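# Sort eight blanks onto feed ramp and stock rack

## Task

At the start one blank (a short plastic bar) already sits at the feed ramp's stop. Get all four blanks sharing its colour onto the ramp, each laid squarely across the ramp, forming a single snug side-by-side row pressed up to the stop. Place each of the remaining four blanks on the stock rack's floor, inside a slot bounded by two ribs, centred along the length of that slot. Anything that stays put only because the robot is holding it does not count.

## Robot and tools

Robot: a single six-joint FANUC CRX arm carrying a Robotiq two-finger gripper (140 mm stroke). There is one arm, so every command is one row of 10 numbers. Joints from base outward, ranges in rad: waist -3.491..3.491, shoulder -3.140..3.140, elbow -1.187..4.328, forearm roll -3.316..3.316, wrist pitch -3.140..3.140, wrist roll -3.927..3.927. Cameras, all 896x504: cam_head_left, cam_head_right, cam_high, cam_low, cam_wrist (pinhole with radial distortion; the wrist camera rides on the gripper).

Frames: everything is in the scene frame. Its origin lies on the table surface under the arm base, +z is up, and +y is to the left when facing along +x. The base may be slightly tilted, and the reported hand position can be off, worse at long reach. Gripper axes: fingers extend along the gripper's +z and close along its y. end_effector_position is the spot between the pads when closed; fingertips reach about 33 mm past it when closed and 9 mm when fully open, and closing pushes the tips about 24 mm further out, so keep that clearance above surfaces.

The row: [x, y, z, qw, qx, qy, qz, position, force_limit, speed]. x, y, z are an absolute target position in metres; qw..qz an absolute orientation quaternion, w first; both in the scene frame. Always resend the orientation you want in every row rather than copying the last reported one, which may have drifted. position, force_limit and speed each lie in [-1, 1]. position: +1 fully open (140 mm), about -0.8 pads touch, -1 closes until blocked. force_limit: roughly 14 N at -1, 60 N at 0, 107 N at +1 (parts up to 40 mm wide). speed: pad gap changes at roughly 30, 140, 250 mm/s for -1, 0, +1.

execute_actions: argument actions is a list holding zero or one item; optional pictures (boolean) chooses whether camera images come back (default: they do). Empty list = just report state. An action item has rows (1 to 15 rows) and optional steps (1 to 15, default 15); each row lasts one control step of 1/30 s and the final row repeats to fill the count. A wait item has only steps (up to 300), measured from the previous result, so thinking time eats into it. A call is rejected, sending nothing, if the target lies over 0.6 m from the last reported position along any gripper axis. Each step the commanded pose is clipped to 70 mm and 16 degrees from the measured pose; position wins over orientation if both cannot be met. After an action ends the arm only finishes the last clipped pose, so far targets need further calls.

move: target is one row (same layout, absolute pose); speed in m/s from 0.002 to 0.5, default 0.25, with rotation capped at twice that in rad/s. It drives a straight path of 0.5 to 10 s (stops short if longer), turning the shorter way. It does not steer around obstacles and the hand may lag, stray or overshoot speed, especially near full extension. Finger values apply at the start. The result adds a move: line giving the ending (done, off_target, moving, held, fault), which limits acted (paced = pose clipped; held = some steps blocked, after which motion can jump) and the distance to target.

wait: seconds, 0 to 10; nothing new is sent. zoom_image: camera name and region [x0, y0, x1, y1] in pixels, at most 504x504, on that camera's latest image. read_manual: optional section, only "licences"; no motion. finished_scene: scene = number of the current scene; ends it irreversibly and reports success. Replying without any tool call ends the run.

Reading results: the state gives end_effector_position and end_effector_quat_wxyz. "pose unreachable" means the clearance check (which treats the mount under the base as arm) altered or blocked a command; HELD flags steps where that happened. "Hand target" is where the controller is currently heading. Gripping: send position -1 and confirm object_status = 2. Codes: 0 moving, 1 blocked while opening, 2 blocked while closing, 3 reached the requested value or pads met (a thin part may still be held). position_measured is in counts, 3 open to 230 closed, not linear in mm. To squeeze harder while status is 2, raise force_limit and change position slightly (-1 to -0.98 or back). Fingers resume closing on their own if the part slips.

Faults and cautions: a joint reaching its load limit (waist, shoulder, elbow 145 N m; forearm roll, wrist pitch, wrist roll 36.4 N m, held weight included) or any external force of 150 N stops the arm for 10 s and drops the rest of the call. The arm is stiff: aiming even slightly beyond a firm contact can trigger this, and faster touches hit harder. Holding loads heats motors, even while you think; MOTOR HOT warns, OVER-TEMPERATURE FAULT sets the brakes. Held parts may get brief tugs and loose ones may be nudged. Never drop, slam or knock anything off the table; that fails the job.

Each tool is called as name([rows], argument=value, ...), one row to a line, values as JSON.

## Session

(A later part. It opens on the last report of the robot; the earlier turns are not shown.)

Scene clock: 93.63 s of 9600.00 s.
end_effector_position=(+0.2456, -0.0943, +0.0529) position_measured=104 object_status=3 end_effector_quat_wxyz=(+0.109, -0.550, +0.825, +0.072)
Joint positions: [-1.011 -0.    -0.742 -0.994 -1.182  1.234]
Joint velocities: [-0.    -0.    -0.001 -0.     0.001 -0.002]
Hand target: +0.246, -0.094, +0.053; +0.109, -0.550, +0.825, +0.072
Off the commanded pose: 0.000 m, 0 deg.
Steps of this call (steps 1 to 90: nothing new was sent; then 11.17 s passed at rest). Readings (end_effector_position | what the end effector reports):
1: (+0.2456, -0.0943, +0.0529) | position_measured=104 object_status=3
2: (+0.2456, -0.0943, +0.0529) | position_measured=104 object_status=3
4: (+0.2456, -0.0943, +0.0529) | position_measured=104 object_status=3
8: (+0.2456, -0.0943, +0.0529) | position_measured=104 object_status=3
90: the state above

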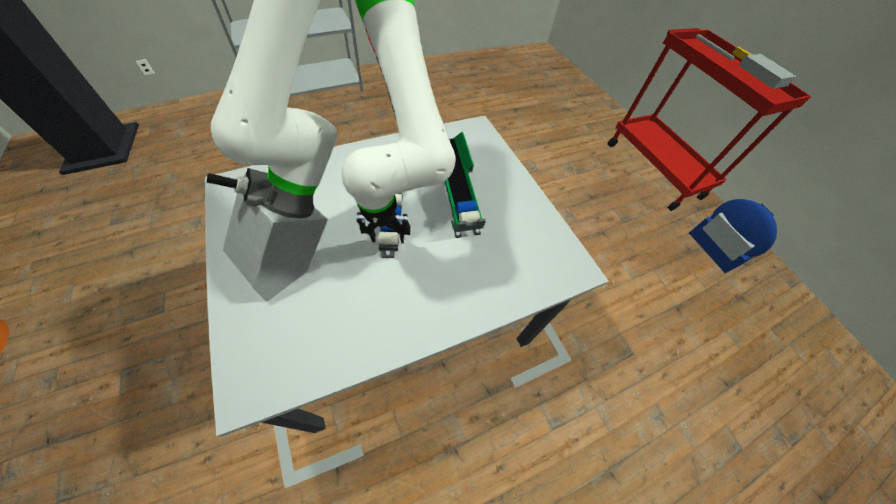

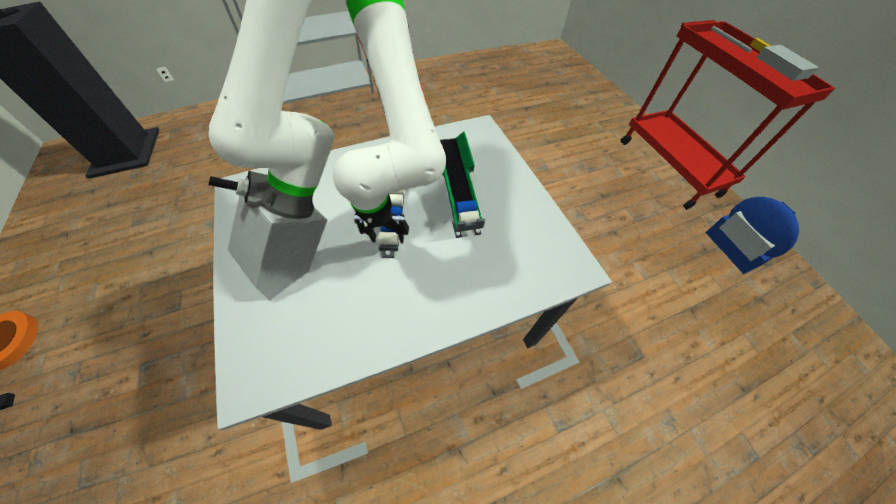

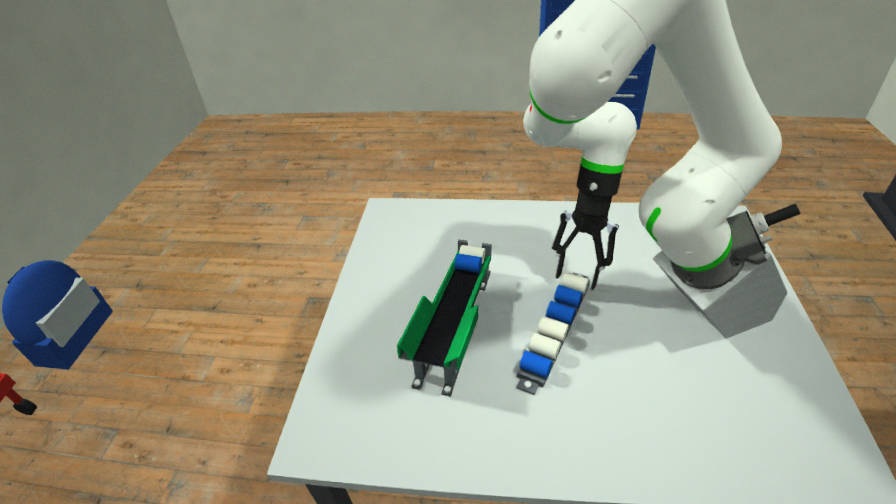

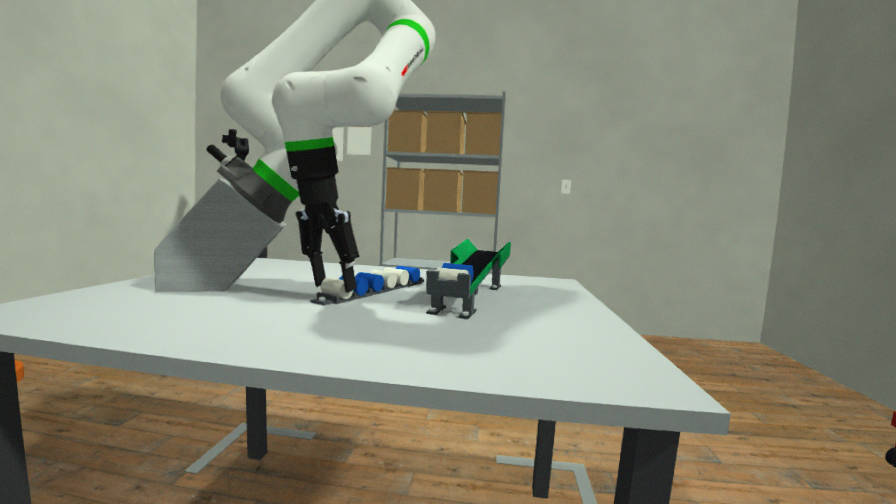

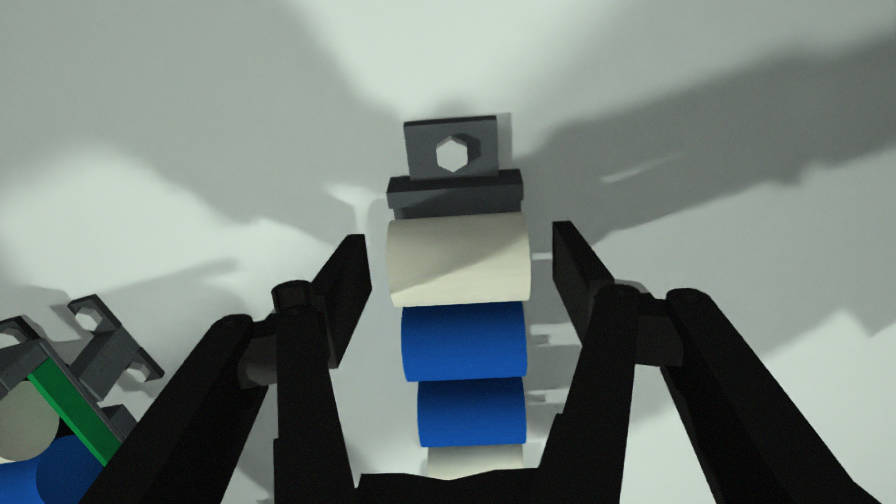

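move(target=[0.2460,-0.0930,0.053,-0.1086,0.550,-0.825,-0.0724,-1,0.3,-0.5], speed=0.01)

move(target=[0.250,-0.097,0.10,-0.1086,0.550,-0.825,-0.0724,-1,0.3,-0.5], speed=0.08)

move(target=[0.40,-0.12,0.165,0,0.643,-0.766,0,-1,0.3,-0.5], speed=0.2)

move(target=[0.5218,-0.0488,0.167,0,0.643,-0.766,0,-1,0.3,-0.5], speed=0.2)

move(target=[0.5218,-0.0488,0.114,0,0.643,-0.766,0,-1,0.3,-0.5], speed=0.05)

Scene clock: 101.67 s of 9600.00 s.
end_effector_position=(+0.2460, -0.0930, +0.0530) position_measured=146 object_status=2 end_effector_quat_wxyz=(+0.109, -0.550, +0.825, +0.072)
Joint positions: [-1.007 -0.006 -0.744 -0.994 -1.181  1.229]
Joint velocities: [-0.     0.     0.     0.     0.    -0.002]
Hand target: +0.246, -0.093, +0.053; +0.109, -0.550, +0.825, +0.072
Off the commanded pose: 0.000 m, 0 deg.
After step 90, 4.33 s passed at rest.
move: done

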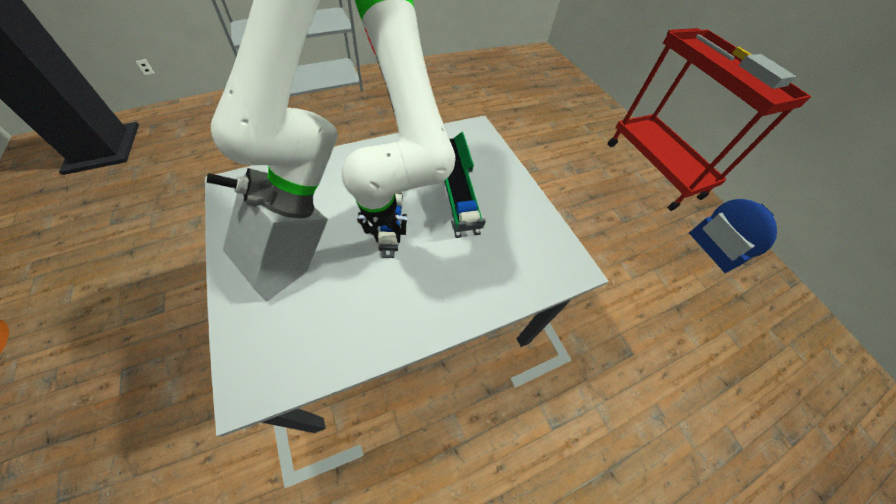

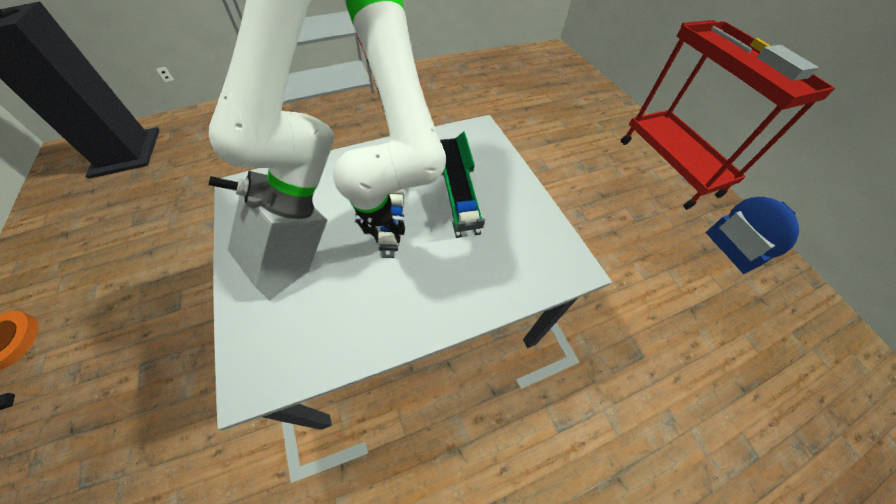

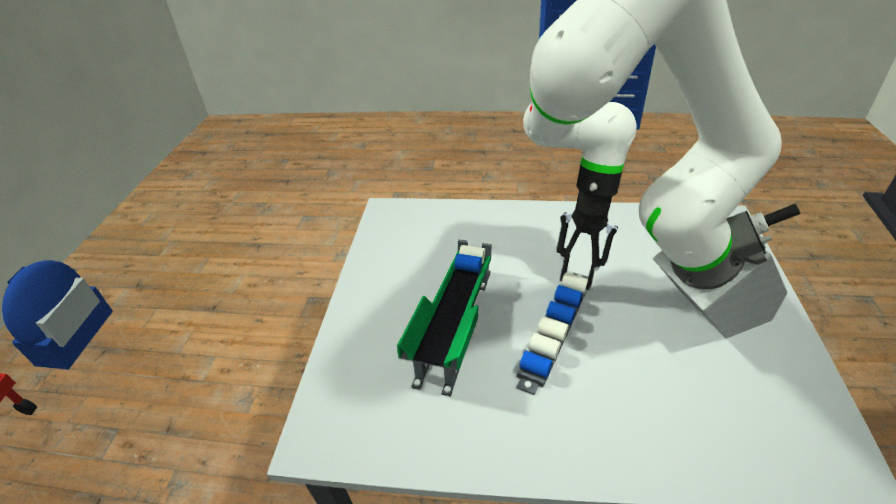

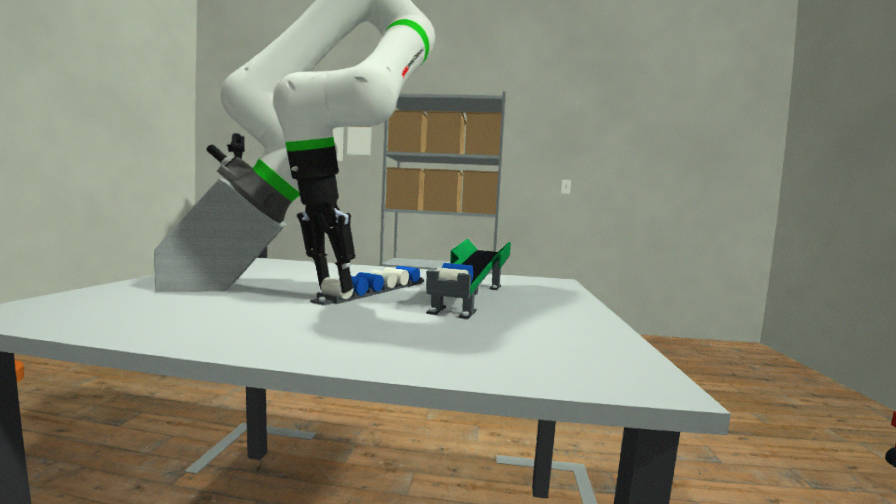

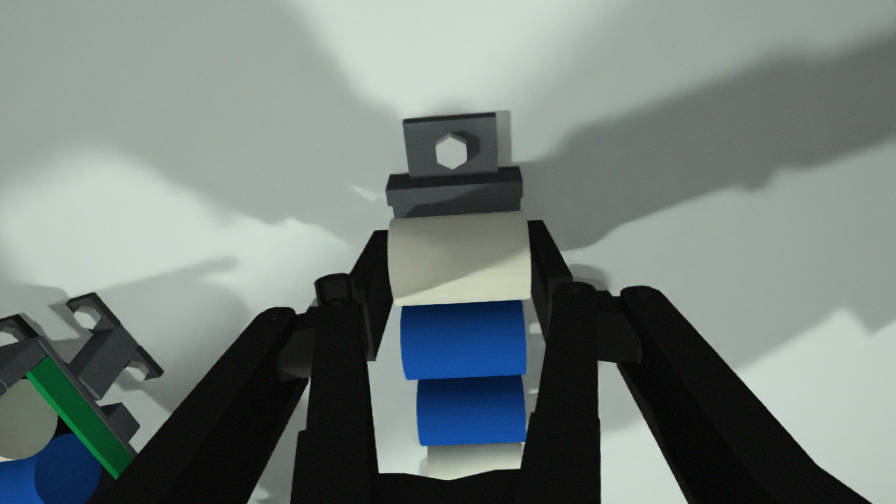

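Scene clock: 102.57 s of 9600.00 s.
end_effector_position=(+0.2503, -0.0972, +0.0999) position_measured=146 object_status=2 end_effector_quat_wxyz=(+0.109, -0.550, +0.825, +0.072)
Joint positions: [-1.09  -0.105 -0.713 -0.919 -1.311  1.156]
Joint velocities: [-0.    -0.     0.001  0.     0.002  0.001]
Hand target: +0.250, -0.097, +0.100; +0.109, -0.550, +0.825, +0.072
Off the commanded pose: 0.000 m, 0 deg.
move: done

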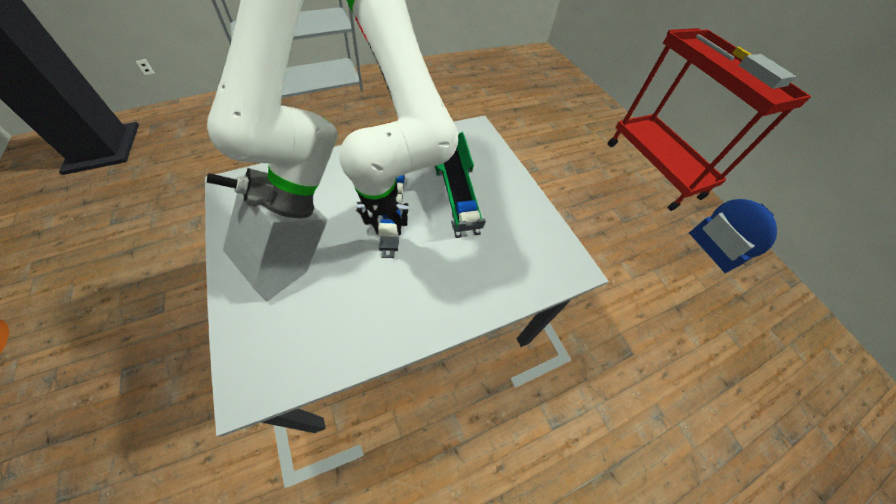

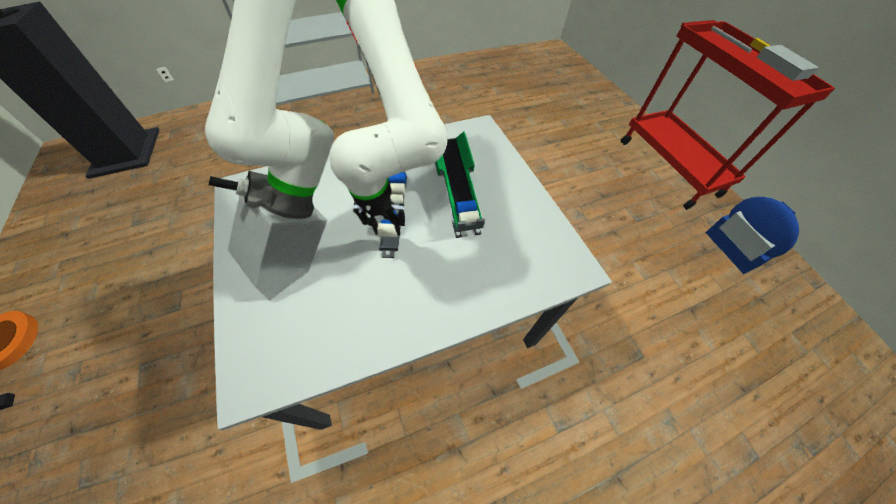

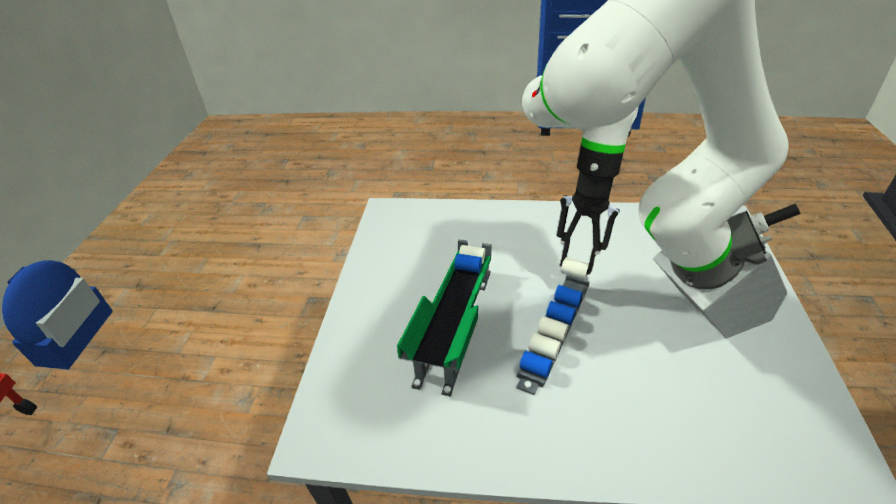

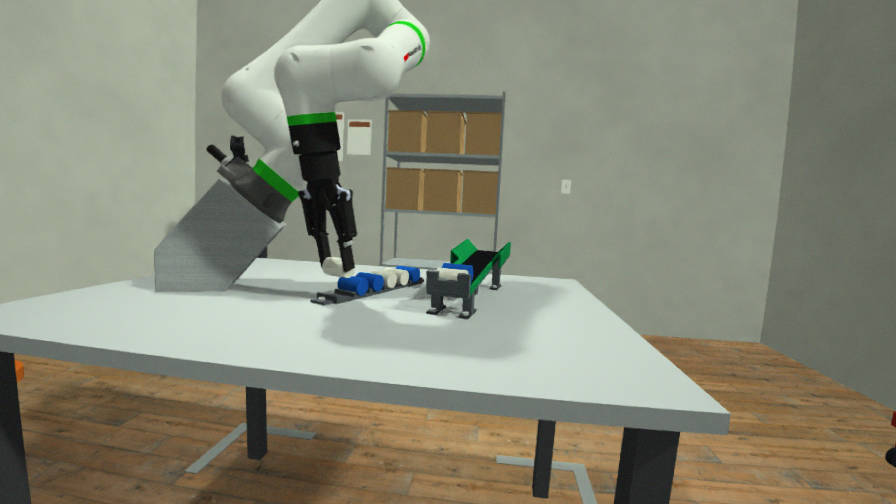

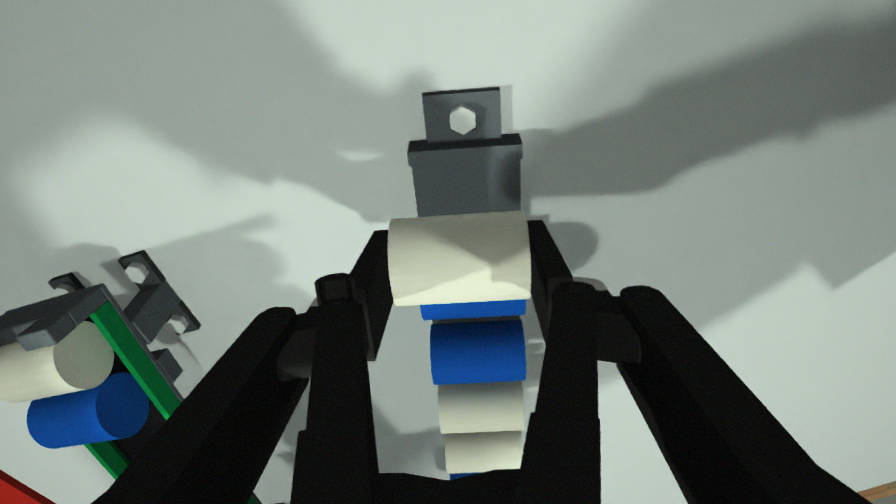

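Scene clock: 103.87 s of 9600.00 s.
end_effector_position=(+0.3998, -0.1203, +0.1643) position_measured=146 object_status=2 end_effector_quat_wxyz=(-0.000, -0.643, +0.766, +0.000)
Joint positions: [-0.629 -0.403 -0.498 -0.633 -1.17   0.597]
Joint velocities: [ 0.002 -0.    -0.005  0.001  0.002 -0.002]
Hand target: +0.400, -0.120, +0.164; -0.000, -0.643, +0.766, +0.000
Off the commanded pose: 0.001 m, 0 deg.
move: done

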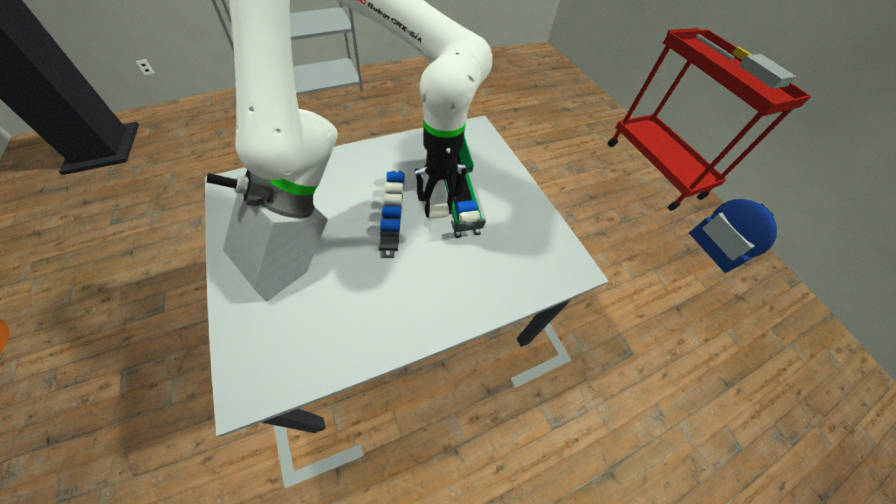

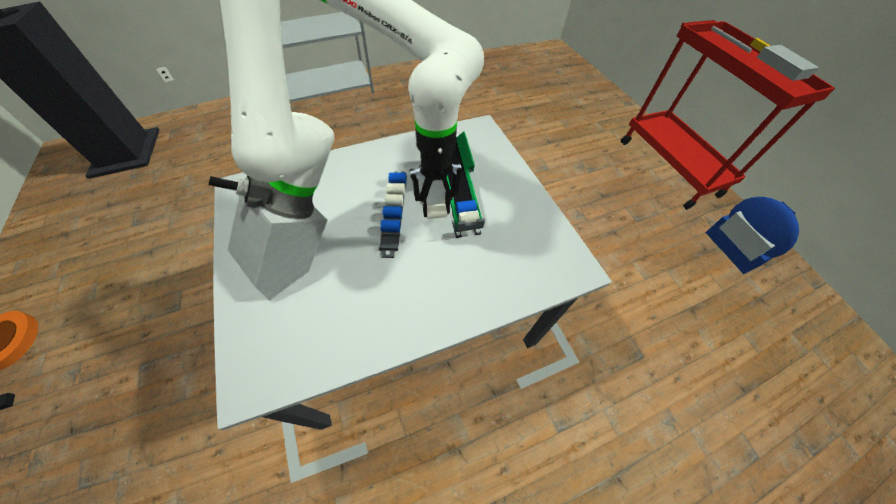

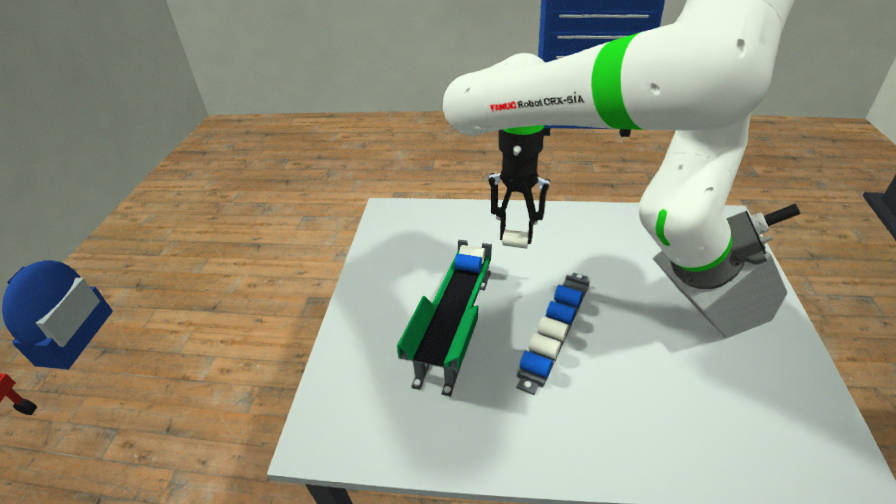

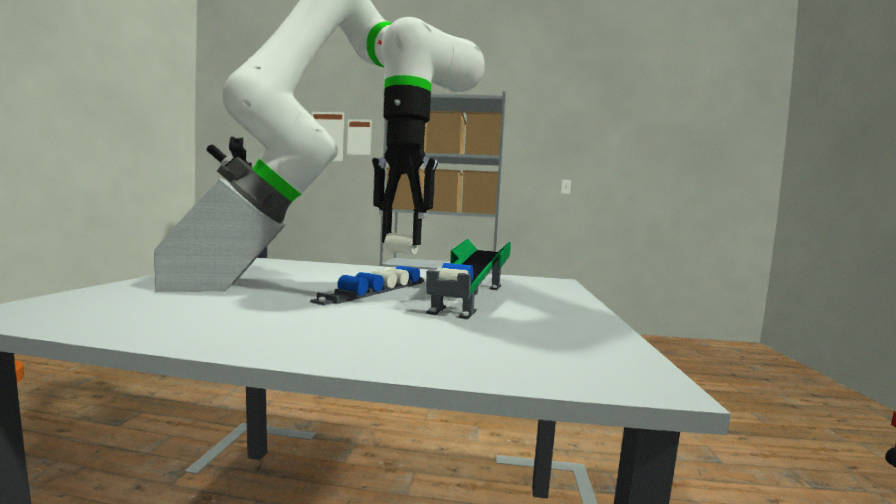

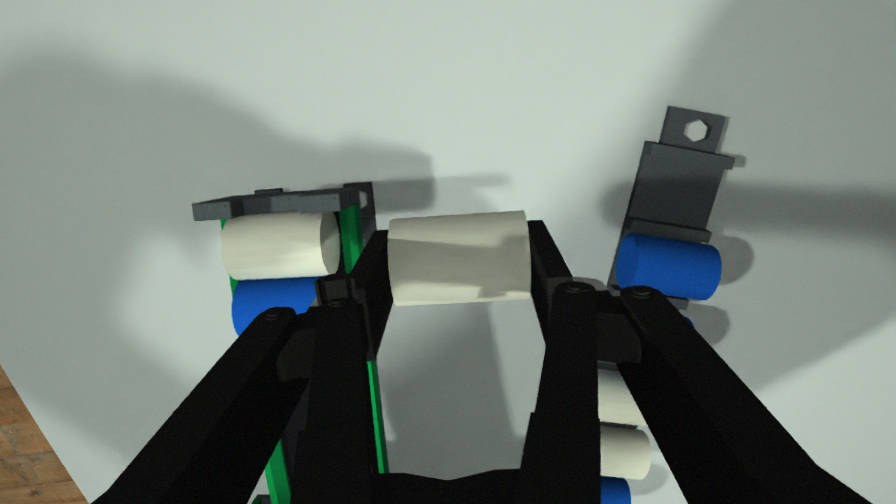

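Scene clock: 104.97 s of 9600.00 s.
end_effector_position=(+0.5215, -0.0487, +0.1666) position_measured=146 object_status=2 end_effector_quat_wxyz=(-0.001, -0.643, +0.766, +0.000)
Joint positions: [-0.247 -0.385 -0.323 -0.447 -1.105  0.147]
Joint velocities: [ 0.002  0.    -0.     0.002  0.    -0.004]
Hand target: +0.521, -0.049, +0.167; -0.001, -0.643, +0.766, +0.000
Off the commanded pose: 0.000 m, 0 deg.
move: done

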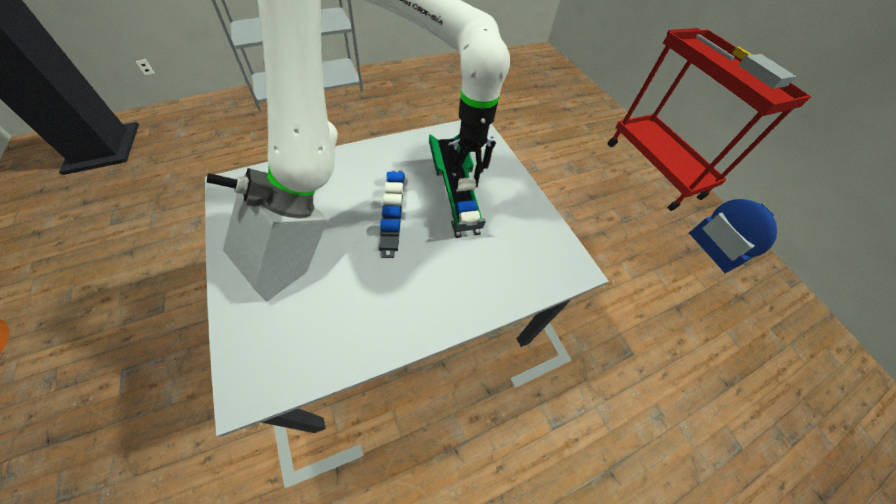

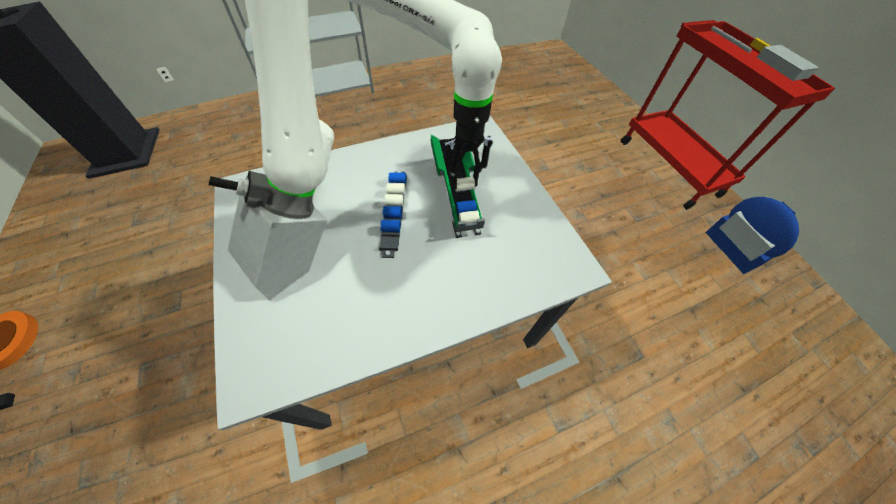

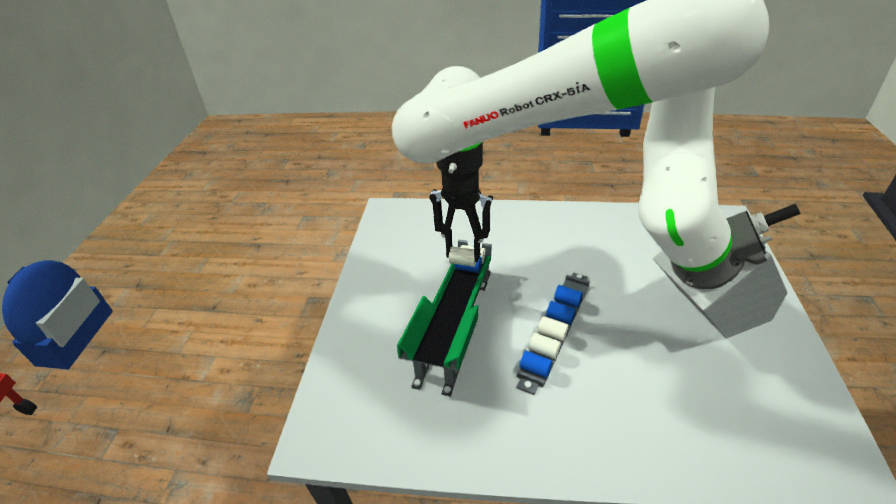

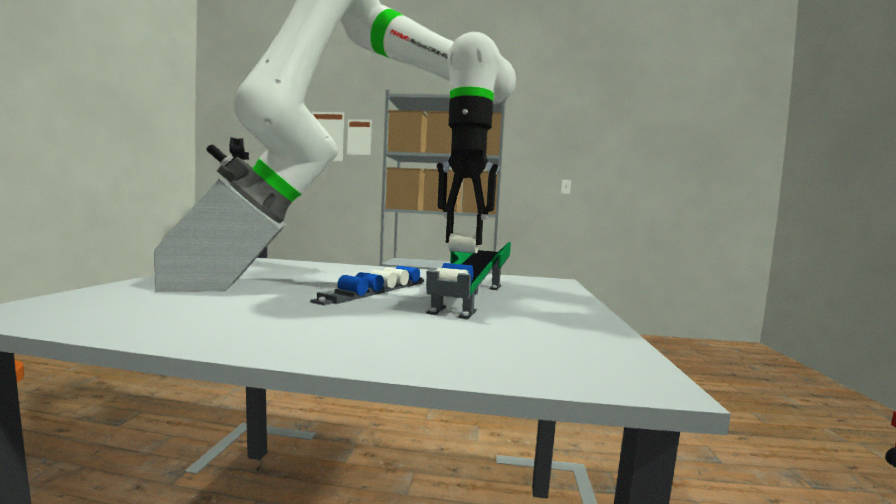

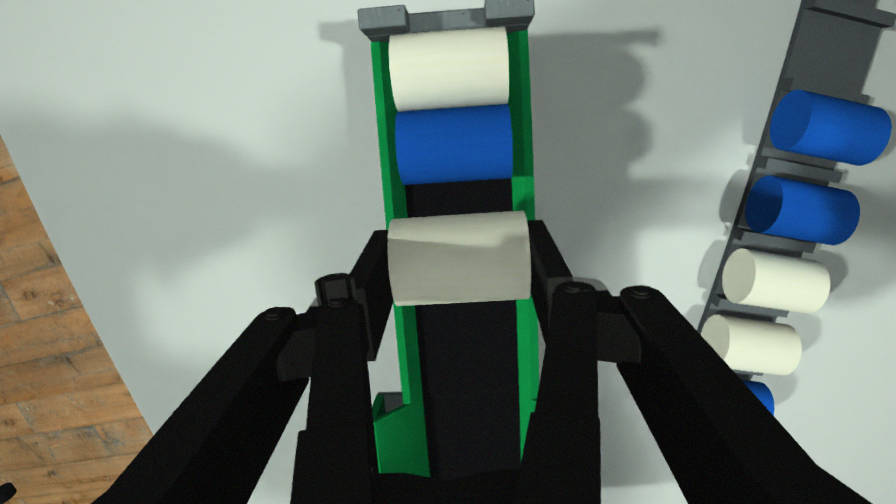

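Scene clock: 106.30 s of 9600.00 s.
end_effector_position=(+0.5215, -0.0487, +0.1141) position_measured=146 object_status=2 end_effector_quat_wxyz=(-0.000, -0.643, +0.766, -0.000)
Joint positions: [-0.179 -0.32  -0.376 -0.442 -0.967  0.134]
Joint velocities: [ 0. -0. -0.  0. -0.  0.]
Hand target: +0.521, -0.049, +0.114; -0.000, -0.643, +0.766, -0.000
Off the commanded pose: 0.000 m, 0 deg.
move: done

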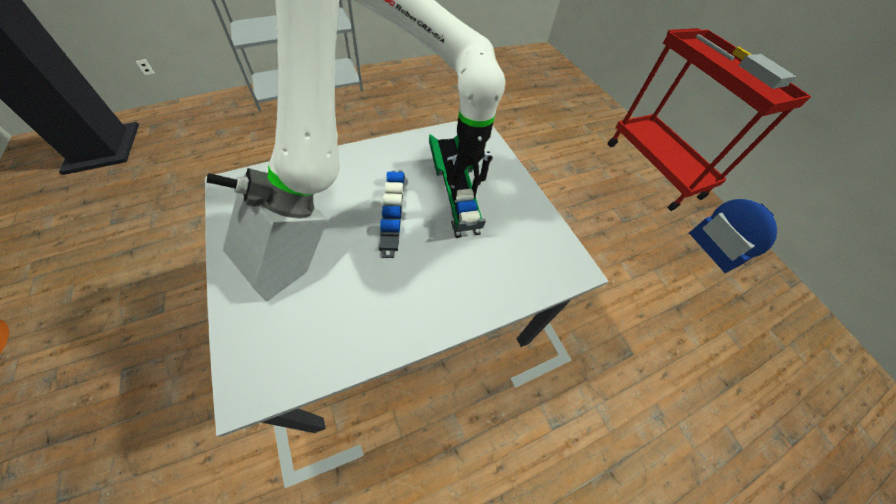

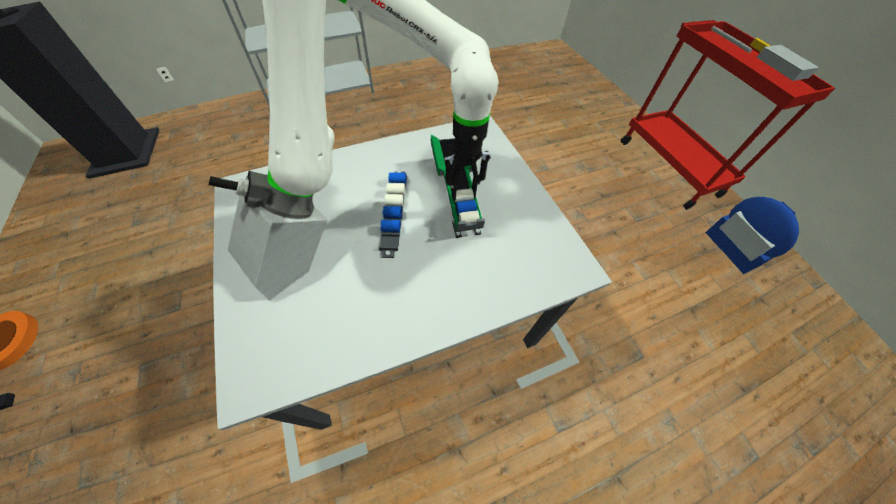

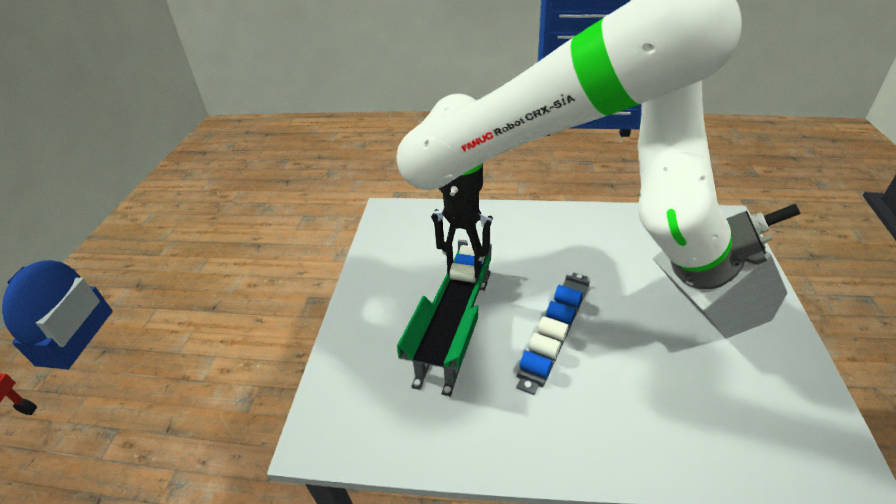

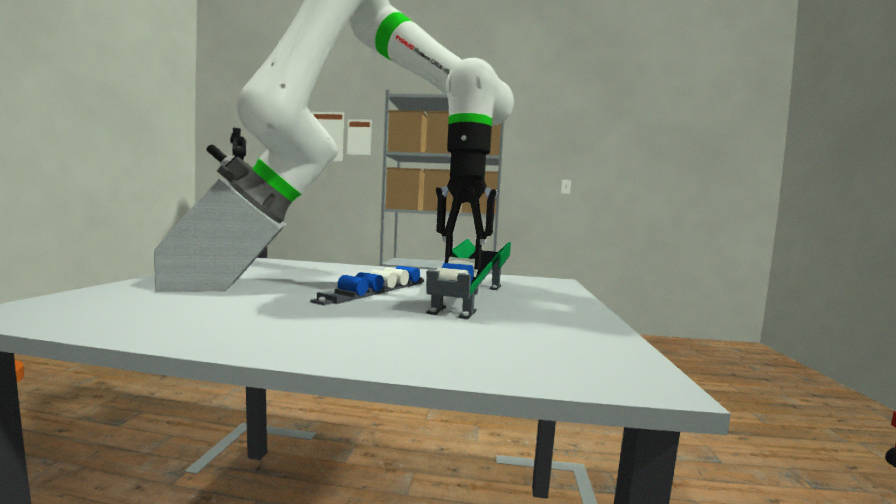

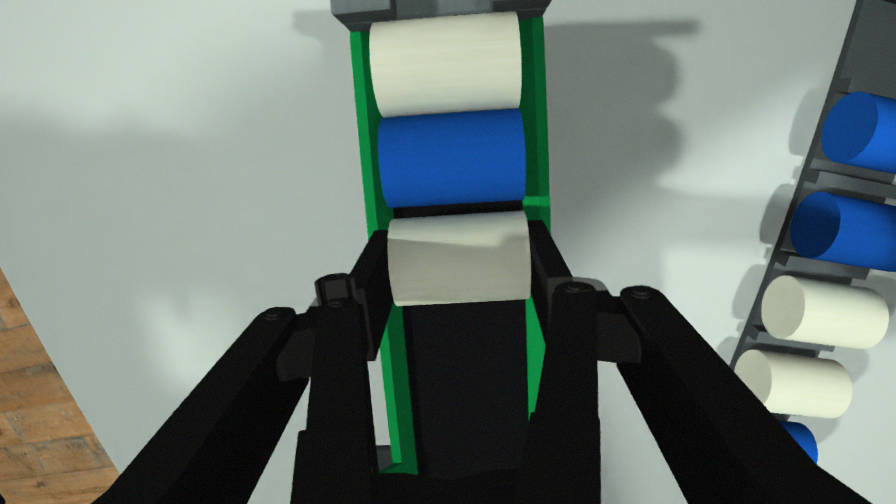

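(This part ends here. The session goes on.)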